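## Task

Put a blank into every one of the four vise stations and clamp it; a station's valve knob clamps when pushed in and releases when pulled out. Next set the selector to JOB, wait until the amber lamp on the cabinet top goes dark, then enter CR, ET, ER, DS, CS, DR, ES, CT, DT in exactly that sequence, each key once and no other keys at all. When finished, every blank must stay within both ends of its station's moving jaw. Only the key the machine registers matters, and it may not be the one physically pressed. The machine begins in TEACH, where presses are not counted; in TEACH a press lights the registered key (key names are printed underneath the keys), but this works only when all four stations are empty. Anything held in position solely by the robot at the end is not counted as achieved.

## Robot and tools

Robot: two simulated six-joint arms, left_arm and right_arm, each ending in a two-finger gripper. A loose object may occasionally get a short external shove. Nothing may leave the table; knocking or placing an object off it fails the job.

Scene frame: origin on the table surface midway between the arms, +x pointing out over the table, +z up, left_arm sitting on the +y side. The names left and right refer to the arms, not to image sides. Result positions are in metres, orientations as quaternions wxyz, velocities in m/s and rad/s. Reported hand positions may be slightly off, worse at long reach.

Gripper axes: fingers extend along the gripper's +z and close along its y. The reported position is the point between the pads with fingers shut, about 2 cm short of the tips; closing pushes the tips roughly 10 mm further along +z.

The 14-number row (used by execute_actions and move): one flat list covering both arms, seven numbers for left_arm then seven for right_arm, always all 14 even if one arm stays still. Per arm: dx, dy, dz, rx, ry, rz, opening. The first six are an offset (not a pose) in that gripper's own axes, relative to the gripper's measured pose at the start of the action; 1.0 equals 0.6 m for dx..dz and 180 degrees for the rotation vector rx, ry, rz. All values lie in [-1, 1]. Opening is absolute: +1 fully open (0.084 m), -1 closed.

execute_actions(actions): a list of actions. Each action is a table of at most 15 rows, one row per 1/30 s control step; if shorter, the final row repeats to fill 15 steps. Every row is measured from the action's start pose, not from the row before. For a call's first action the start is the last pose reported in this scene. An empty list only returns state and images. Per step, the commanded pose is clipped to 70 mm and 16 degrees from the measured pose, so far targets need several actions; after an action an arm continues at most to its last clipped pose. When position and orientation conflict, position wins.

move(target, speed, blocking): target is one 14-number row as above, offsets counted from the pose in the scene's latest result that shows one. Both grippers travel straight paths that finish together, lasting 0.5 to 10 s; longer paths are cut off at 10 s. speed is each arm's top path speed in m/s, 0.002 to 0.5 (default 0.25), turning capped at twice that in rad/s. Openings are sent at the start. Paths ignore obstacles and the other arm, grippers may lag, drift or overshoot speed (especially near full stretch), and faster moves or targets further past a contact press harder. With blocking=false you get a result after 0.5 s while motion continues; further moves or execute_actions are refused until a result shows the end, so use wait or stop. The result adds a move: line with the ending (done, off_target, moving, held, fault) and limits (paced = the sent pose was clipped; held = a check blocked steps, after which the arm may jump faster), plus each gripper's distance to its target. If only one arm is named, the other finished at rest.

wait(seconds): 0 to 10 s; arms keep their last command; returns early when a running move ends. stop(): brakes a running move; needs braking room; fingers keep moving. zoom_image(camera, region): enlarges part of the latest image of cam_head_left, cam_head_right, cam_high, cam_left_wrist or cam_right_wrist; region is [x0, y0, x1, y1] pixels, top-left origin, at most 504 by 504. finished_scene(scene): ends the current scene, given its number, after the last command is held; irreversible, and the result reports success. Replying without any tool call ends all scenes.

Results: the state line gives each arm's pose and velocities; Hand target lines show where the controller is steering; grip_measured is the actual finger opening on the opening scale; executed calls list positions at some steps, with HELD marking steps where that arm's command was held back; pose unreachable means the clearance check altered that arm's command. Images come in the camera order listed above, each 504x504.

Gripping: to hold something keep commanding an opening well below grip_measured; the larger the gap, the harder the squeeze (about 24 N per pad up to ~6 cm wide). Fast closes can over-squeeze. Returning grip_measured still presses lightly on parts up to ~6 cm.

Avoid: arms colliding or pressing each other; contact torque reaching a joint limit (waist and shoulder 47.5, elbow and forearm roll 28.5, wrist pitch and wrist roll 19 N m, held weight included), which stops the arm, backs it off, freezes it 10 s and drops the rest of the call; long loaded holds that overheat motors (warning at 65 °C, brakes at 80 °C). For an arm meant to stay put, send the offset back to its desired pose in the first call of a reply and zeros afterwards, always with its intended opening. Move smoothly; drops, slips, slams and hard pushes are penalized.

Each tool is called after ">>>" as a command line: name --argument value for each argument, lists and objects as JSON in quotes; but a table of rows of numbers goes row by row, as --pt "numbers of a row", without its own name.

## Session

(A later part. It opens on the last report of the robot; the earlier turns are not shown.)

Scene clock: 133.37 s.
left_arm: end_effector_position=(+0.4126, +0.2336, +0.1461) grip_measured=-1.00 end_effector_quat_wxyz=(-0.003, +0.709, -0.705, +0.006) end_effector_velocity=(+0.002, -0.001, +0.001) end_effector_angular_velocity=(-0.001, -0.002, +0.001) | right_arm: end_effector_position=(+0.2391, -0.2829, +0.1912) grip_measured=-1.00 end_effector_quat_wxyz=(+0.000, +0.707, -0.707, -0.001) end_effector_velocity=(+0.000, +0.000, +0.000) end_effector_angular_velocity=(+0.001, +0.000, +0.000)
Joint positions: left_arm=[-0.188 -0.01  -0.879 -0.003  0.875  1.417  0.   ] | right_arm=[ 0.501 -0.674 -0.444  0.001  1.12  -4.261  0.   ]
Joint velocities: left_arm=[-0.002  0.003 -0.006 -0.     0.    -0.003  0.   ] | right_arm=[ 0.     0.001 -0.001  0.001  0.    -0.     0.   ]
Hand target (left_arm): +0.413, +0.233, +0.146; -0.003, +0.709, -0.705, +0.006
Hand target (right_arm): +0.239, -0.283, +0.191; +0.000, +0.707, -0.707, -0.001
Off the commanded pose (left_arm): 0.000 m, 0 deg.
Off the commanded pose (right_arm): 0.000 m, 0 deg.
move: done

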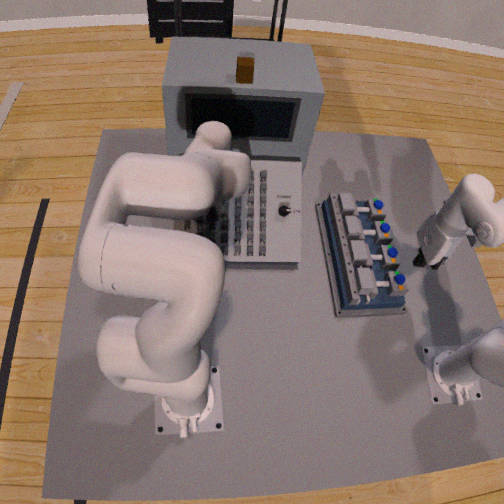

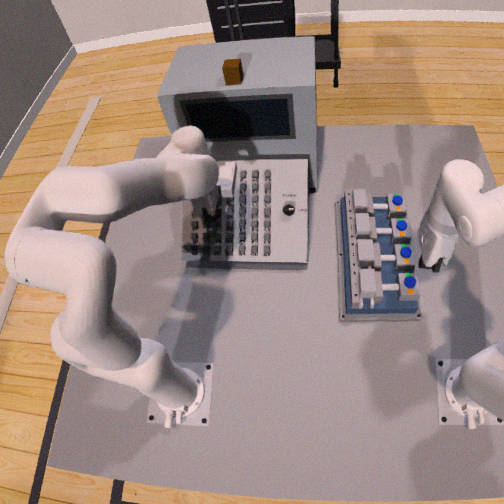

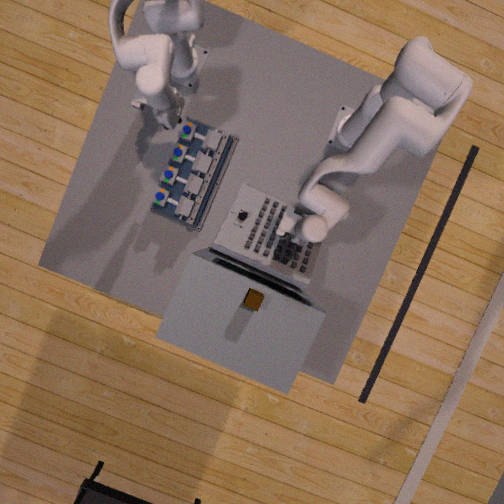

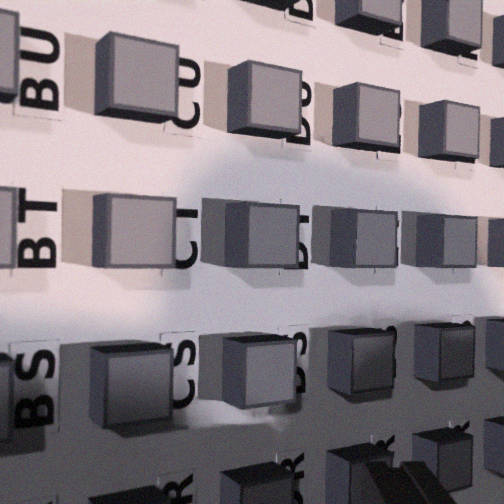

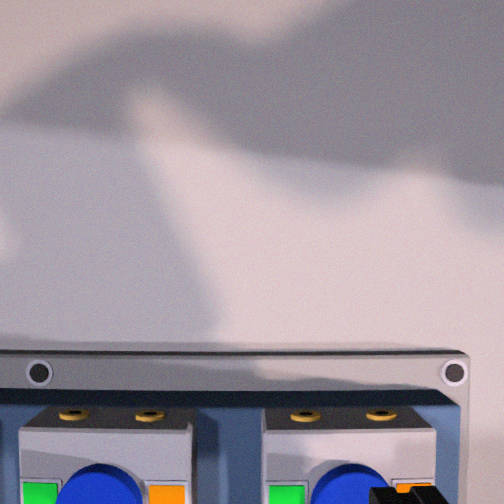

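ER, then DR.

>>> move --target '[0,0,0.043,0,0,0,-1,0,0,0,0,0,0,-1]' --speed 0.08

>>> move --target '[0,0,-0.066,0,0,0,-1,0,0,0,0,0,0,-1]'

>>> move --target '[0,-0.046,0,0,0,0,-1,0,0,0,0,0,0,-1]'

>>> move --target '[0,0,0.043,0,0,0,-1,0,0,0,0,0,0,-1]' --speed 0.08

>>> move --target '[0,0,-0.036,0,0,0,-1,0,0,0,0,0,0,-1]'

>>> move --target '[-0.0575,0.048,0.02,0,0,0,-1,0,0,0,0,0,0,-1]'

Scene clock: 136.63 s.
left_arm: end_effector_position=(+0.4138, +0.2334, +0.1241) grip_measured=-1.00 end_effector_quat_wxyz=(-0.005, +0.709, -0.705, +0.008) end_effector_velocity=(+0.000, -0.000, -0.004) end_effector_angular_velocity=(+0.000, -0.002, -0.001) | right_arm: end_effector_position=(+0.2391, -0.2829, +0.1912) grip_measured=-1.00 end_effector_quat_wxyz=(+0.000, +0.707, -0.707, -0.001) end_effector_velocity=(-0.000, +0.000, -0.000) end_effector_angular_velocity=(+0.000, +0.000, +0.000)
Joint positions: left_arm=[-0.188  0.029 -0.853 -0.003  0.806  1.417  0.   ] | right_arm=[ 0.501 -0.674 -0.444  0.001  1.12  -4.261  0.   ]
Joint velocities: left_arm=[-0.     0.007  0.004  0.001 -0.014  0.     0.   ] | right_arm=[ 0. -0.  0.  0. -0. -0.  0.]
Hand target (left_arm): +0.413, +0.234, +0.120; -0.003, +0.709, -0.705, +0.006
Hand target (right_arm): +0.239, -0.283, +0.191; +0.000, +0.707, -0.707, -0.001
Off the commanded pose (left_arm): 0.004 m, 0 deg.
Off the commanded pose (right_arm): 0.000 m, 0 deg.
move: off_target (left_arm)

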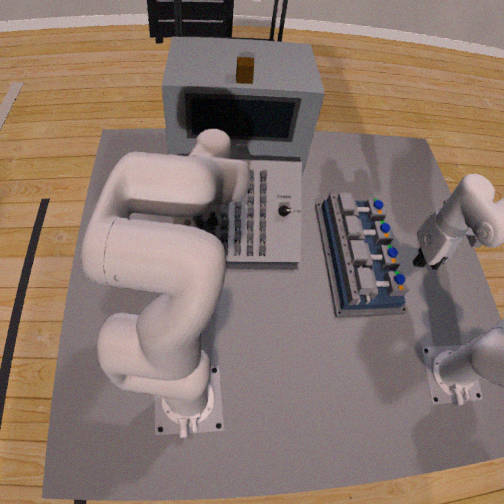

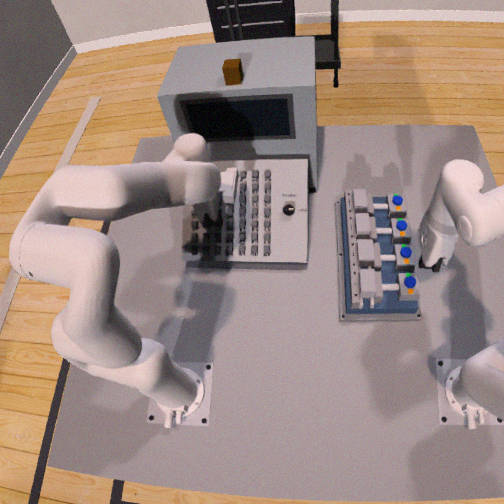

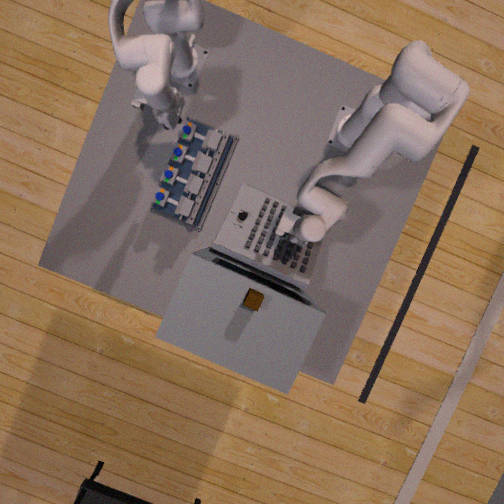

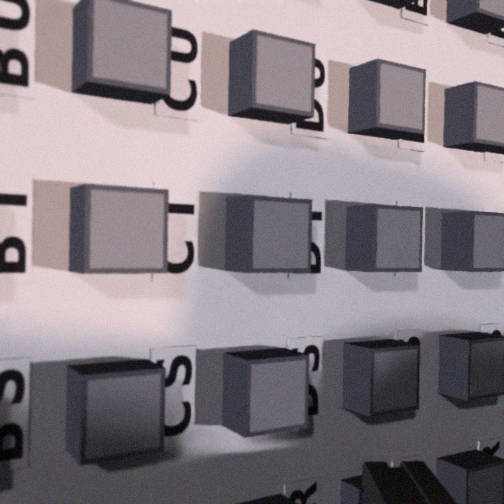

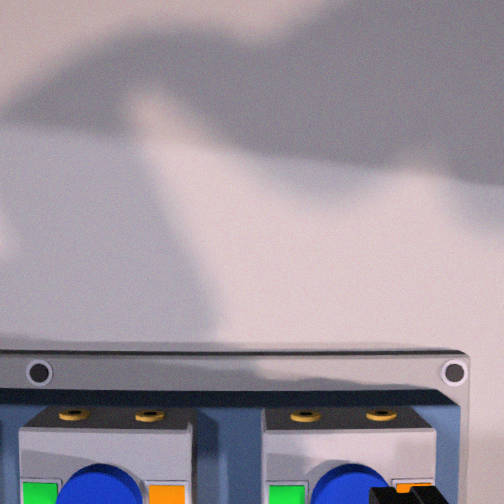

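Scene clock: 137.43 s.
left_arm: end_effector_position=(+0.4129, +0.2336, +0.1629) grip_measured=-1.00 end_effector_quat_wxyz=(-0.004, +0.709, -0.705, +0.008) end_effector_velocity=(+0.001, +0.000, +0.004) end_effector_angular_velocity=(+0.000, -0.003, -0.000) | right_arm: end_effector_position=(+0.2391, -0.2829, +0.1912) grip_measured=-1.00 end_effector_quat_wxyz=(+0.000, +0.707, -0.707, -0.001) end_effector_velocity=(-0.001, +0.001, -0.001) end_effector_angular_velocity=(+0.001, +0.003, -0.000)
Joint positions: left_arm=[-0.188 -0.037 -0.901 -0.003  0.92   1.417  0.   ] | right_arm=[ 0.501 -0.674 -0.444  0.001  1.12  -4.261  0.   ]
Joint velocities: left_arm=[ 0.    -0.005 -0.005  0.001  0.008  0.     0.   ] | right_arm=[ 0.001  0.002  0.001  0.003 -0.    -0.     0.   ]
Hand target (left_arm): +0.413, +0.234, +0.164; -0.005, +0.709, -0.705, +0.008
Hand target (right_arm): +0.239, -0.283, +0.191; +0.000, +0.707, -0.707, -0.001
Off the commanded pose (left_arm): 0.001 m, 0 deg.
Off the commanded pose (right_arm): 0.000 m, 0 deg.
move: done

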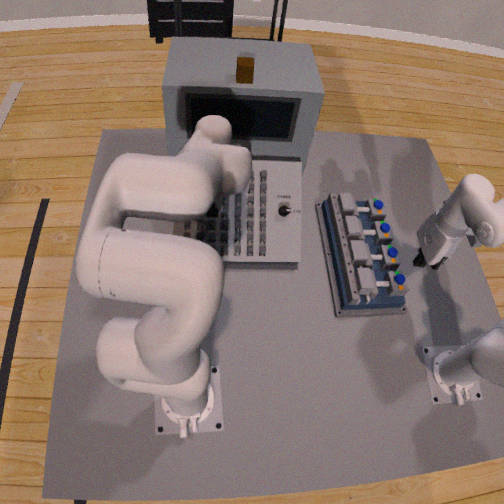

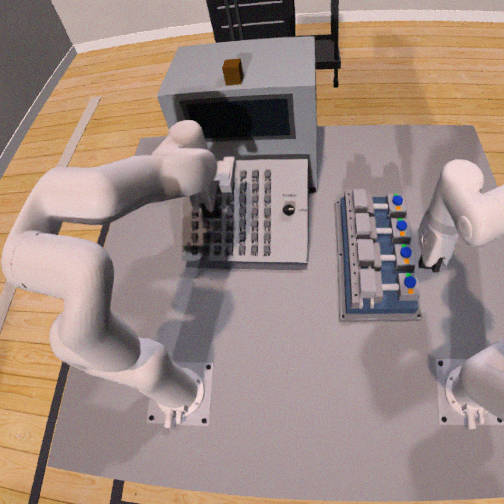

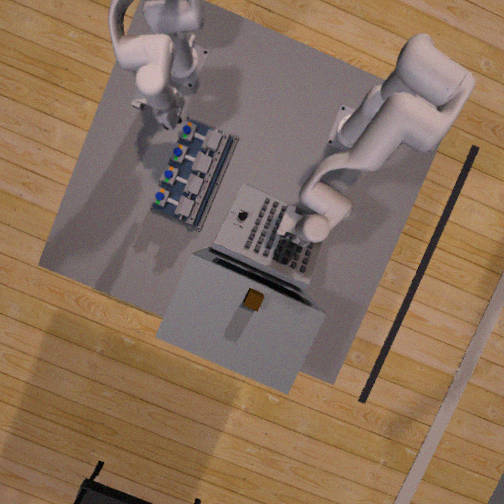

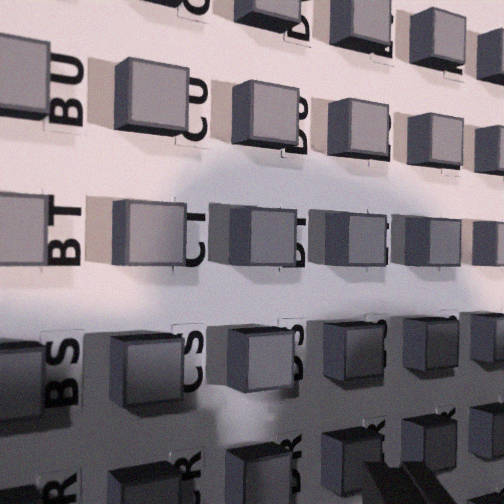

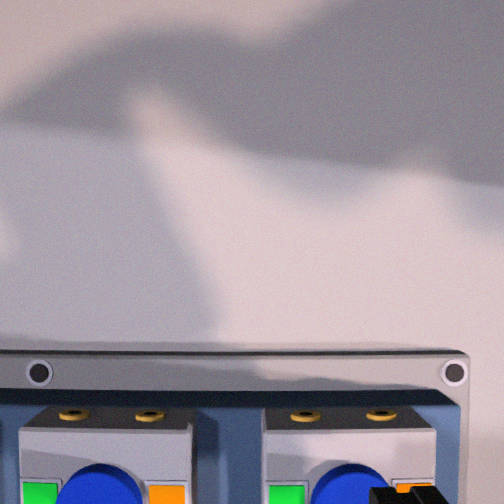

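Scene clock: 138.23 s.
left_arm: end_effector_position=(+0.4403, +0.2337, +0.1634) grip_measured=-1.00 end_effector_quat_wxyz=(-0.004, +0.709, -0.705, +0.008) end_effector_velocity=(+0.001, -0.000, -0.000) end_effector_angular_velocity=(-0.000, +0.002, -0.000) | right_arm: end_effector_position=(+0.2391, -0.2829, +0.1912) grip_measured=-1.00 end_effector_quat_wxyz=(+0.000, +0.707, -0.707, -0.001) end_effector_velocity=(+0.000, +0.000, +0.000) end_effector_angular_velocity=(+0.001, +0.000, +0.000)
Joint positions: left_arm=[-0.179  0.051 -1.005 -0.003  0.937  1.426  0.   ] | right_arm=[ 0.501 -0.674 -0.444  0.001  1.12  -4.261  0.   ]
Joint velocities: left_arm=[-0.     0.005 -0.006 -0.001  0.004  0.001  0.   ] | right_arm=[ 0.     0.    -0.001  0.001  0.    -0.     0.   ]
Hand target (left_arm): +0.440, +0.234, +0.163; -0.004, +0.709, -0.705, +0.008
Hand target (right_arm): +0.239, -0.283, +0.191; +0.000, +0.707, -0.707, -0.001
Off the commanded pose (left_arm): 0.000 m, 0 deg.
Off the commanded pose (right_arm): 0.000 m, 0 deg.
move: done

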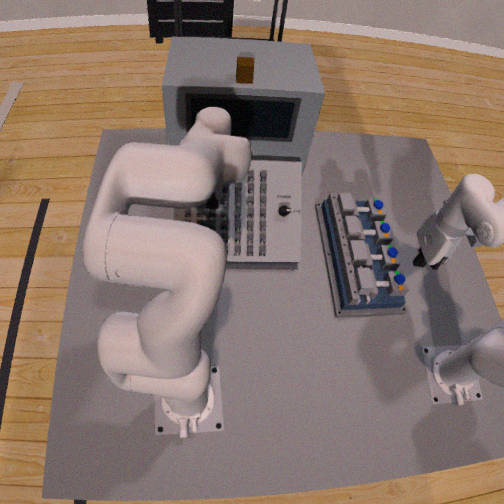

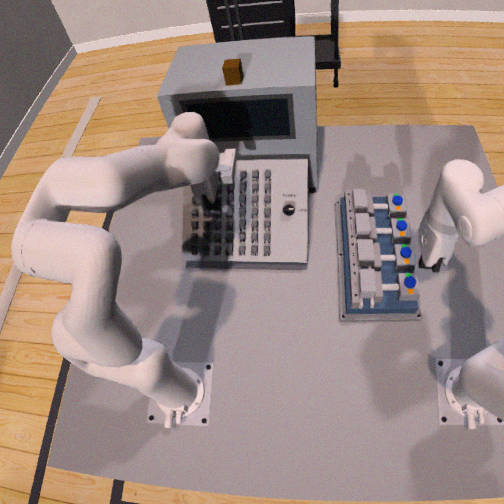

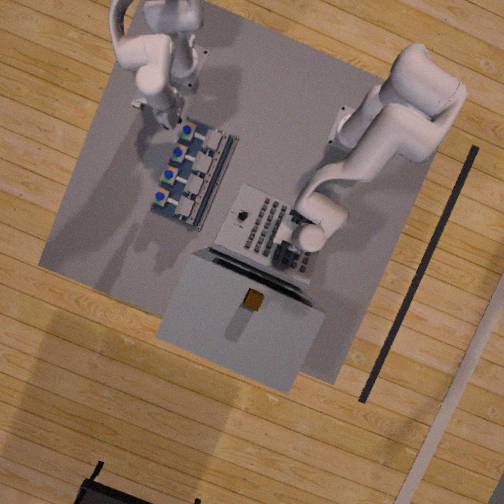

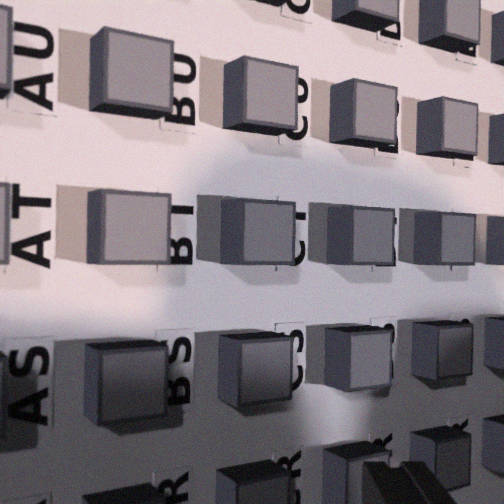

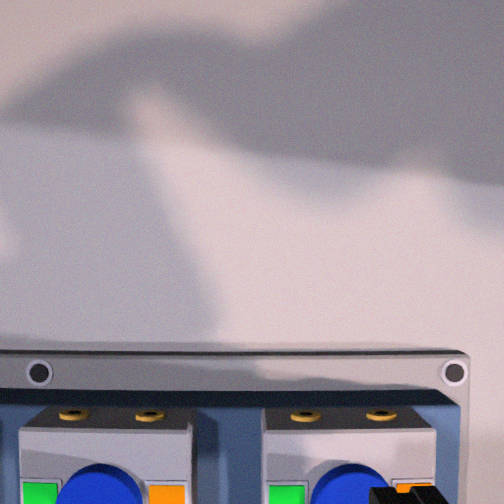

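Scene clock: 138.97 s.
left_arm: end_effector_position=(+0.4415, +0.2335, +0.1417) grip_measured=-1.00 end_effector_quat_wxyz=(-0.006, +0.709, -0.705, +0.010) end_effector_velocity=(+0.001, +0.000, -0.003) end_effector_angular_velocity=(-0.000, -0.004, +0.000) | right_arm: end_effector_position=(+0.2391, -0.2829, +0.1912) grip_measured=-1.00 end_effector_quat_wxyz=(+0.000, +0.707, -0.707, -0.001) end_effector_velocity=(+0.000, +0.000, +0.001) end_effector_angular_velocity=(+0.001, -0.001, -0.001)
Joint positions: left_arm=[-0.179  0.083 -0.975 -0.003  0.87   1.426  0.   ] | right_arm=[ 0.501 -0.674 -0.444  0.001  1.12  -4.261  0.   ]
Joint velocities: left_arm=[ 0.     0.005  0.004  0.    -0.013  0.     0.   ] | right_arm=[ 0.    -0.001 -0.001  0.001  0.     0.     0.   ]
Hand target (left_arm): +0.441, +0.234, +0.138; -0.004, +0.709, -0.705, +0.008
Hand target (right_arm): +0.239, -0.283, +0.191; +0.000, +0.707, -0.707, -0.001
Off the commanded pose (left_arm): 0.004 m, 0 deg.
Off the commanded pose (right_arm): 0.000 m, 0 deg.
move: off_target (left_arm)

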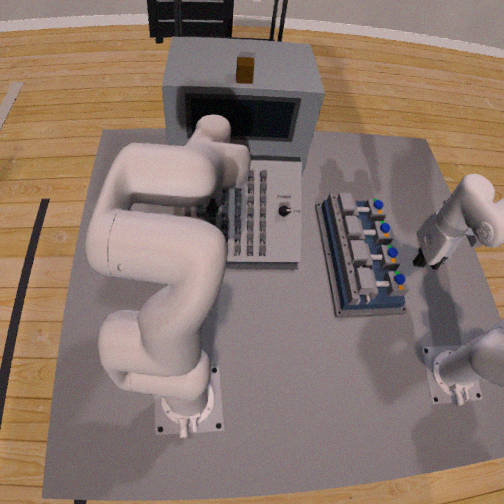

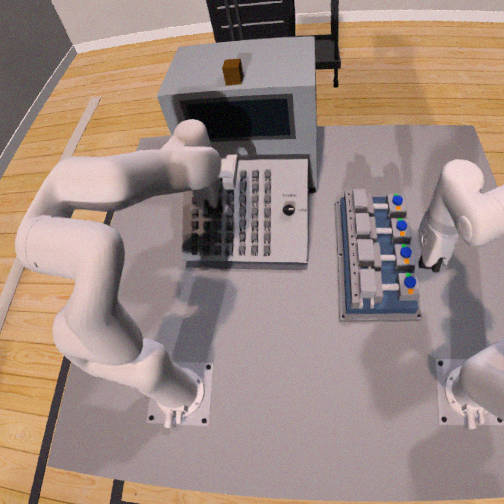

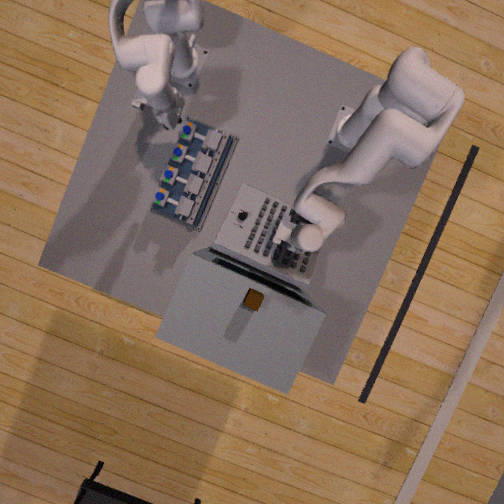

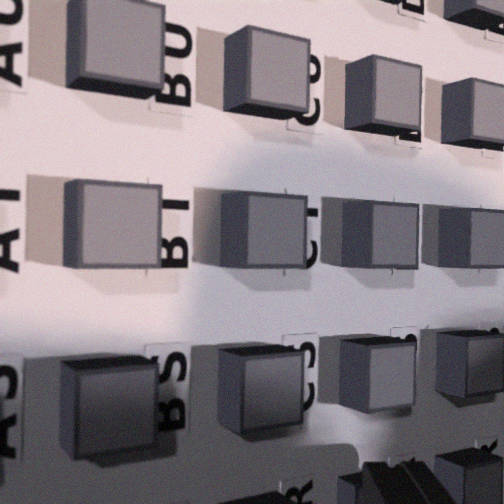

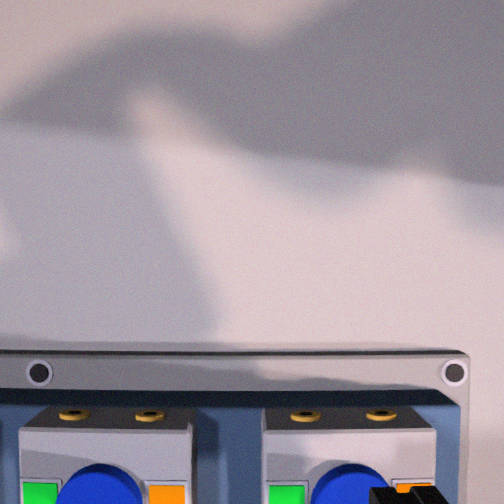

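Scene clock: 139.73 s.
left_arm: end_effector_position=(+0.4409, +0.2336, +0.1626) grip_measured=-1.00 end_effector_quat_wxyz=(-0.005, +0.709, -0.705, +0.009) end_effector_velocity=(+0.000, -0.000, +0.004) end_effector_angular_velocity=(-0.001, -0.002, +0.000) | right_arm: end_effector_position=(+0.2391, -0.2829, +0.1912) grip_measured=-1.00 end_effector_quat_wxyz=(+0.000, +0.707, -0.707, -0.001) end_effector_velocity=(+0.001, -0.000, +0.001) end_effector_angular_velocity=(+0.000, -0.003, -0.000)
Joint positions: left_arm=[-0.179  0.051 -1.002 -0.003  0.93   1.426  0.   ] | right_arm=[ 0.501 -0.674 -0.444  0.001  1.12  -4.261  0.   ]
Joint velocities: left_arm=[-0.    -0.006 -0.003 -0.001  0.007  0.     0.   ] | right_arm=[-0.001 -0.001 -0.001 -0.001  0.     0.     0.   ]
Hand target (left_arm): +0.441, +0.234, +0.163; -0.006, +0.709, -0.705, +0.010
Hand target (right_arm): +0.239, -0.283, +0.191; +0.000, +0.707, -0.707, -0.001
Off the commanded pose (left_arm): 0.001 m, 0 deg.
Off the commanded pose (right_arm): 0.000 m, 0 deg.
move: done

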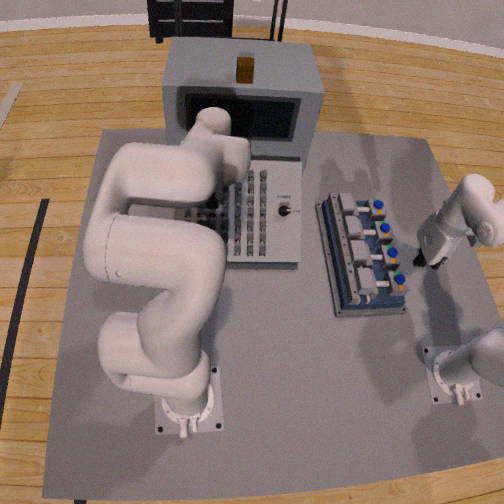

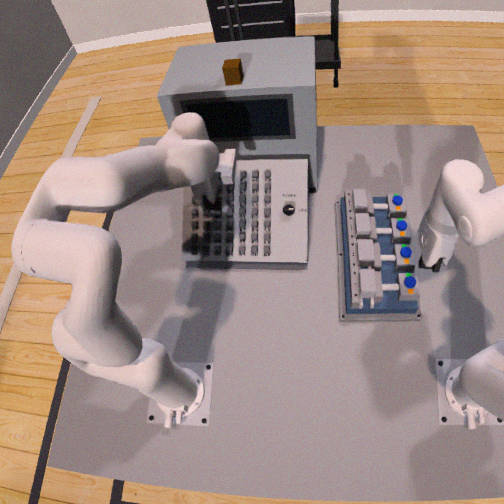

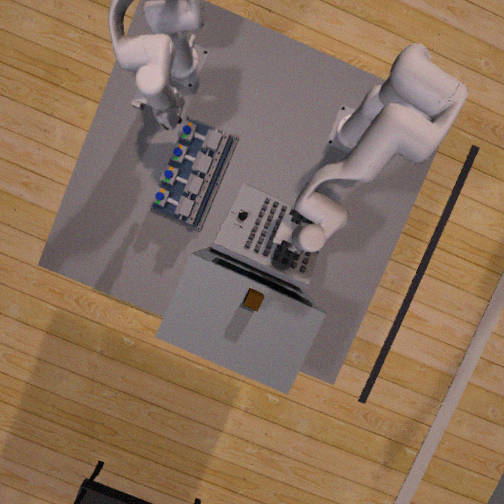

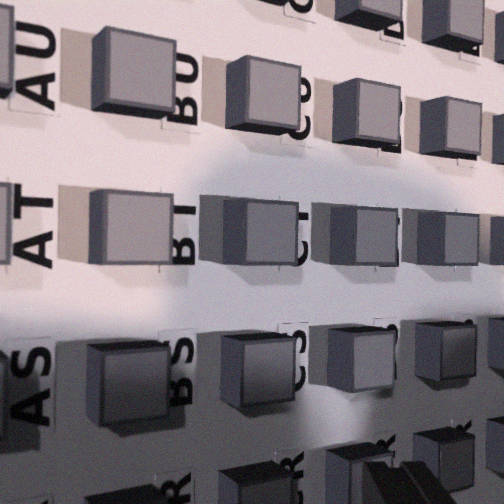

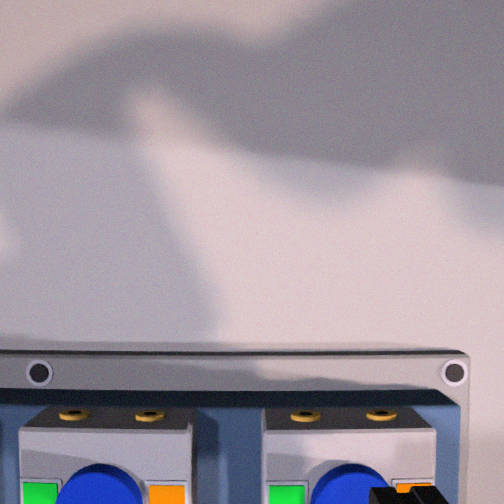

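Scene clock: 140.57 s.
left_arm: end_effector_position=(+0.4124, +0.2678, +0.1500) grip_measured=-1.00 end_effector_quat_wxyz=(-0.006, +0.709, -0.705, +0.009) end_effector_velocity=(-0.001, +0.001, -0.001) end_effector_angular_velocity=(+0.000, -0.000, -0.000) | right_arm: end_effector_position=(+0.2391, -0.2829, +0.1912) grip_measured=-1.00 end_effector_quat_wxyz=(+0.000, +0.707, -0.707, -0.001) end_effector_velocity=(-0.000, -0.000, -0.001) end_effector_angular_velocity=(-0.001, +0.001, -0.001)
Joint positions: left_arm=[-0.11  -0.034 -0.862 -0.004  0.875  1.495  0.   ] | right_arm=[ 0.501 -0.674 -0.444  0.001  1.12  -4.261  0.   ]
Joint velocities: left_arm=[ 0.002 -0.003  0.005 -0.    -0.002  0.003  0.   ] | right_arm=[-0.001 -0.     0.001 -0.001  0.001  0.     0.   ]
Hand target (left_arm): +0.412, +0.268, +0.150; -0.006, +0.709, -0.705, +0.009
Hand target (right_arm): +0.239, -0.283, +0.191; +0.000, +0.707, -0.707, -0.001
Off the commanded pose (left_arm): 0.000 m, 0 deg.
Off the commanded pose (right_arm): 0.000 m, 0 deg.
move: done

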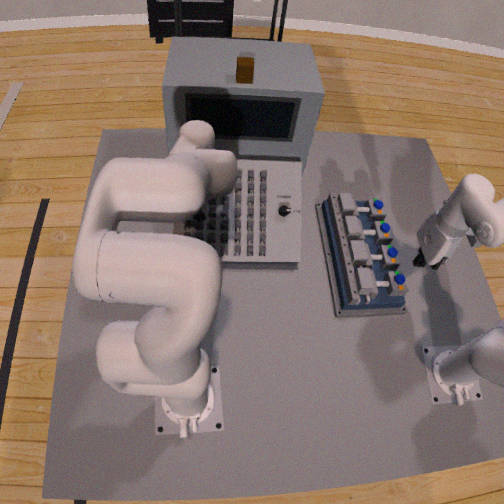

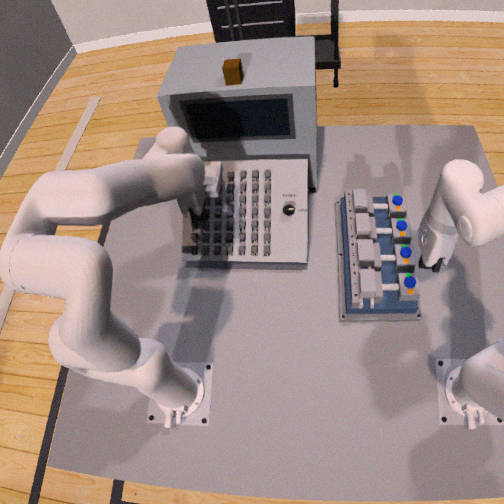

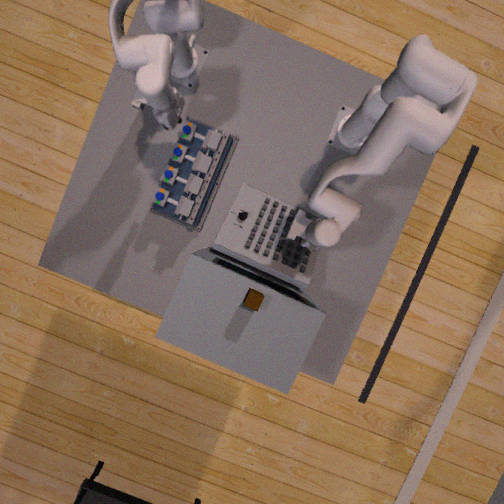

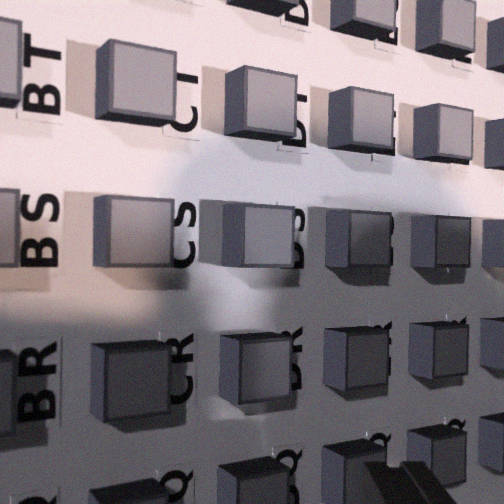

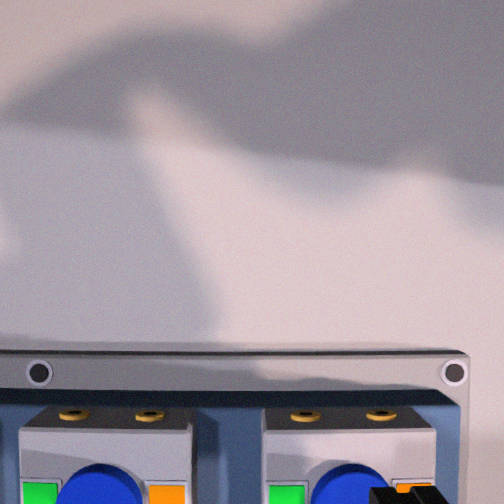

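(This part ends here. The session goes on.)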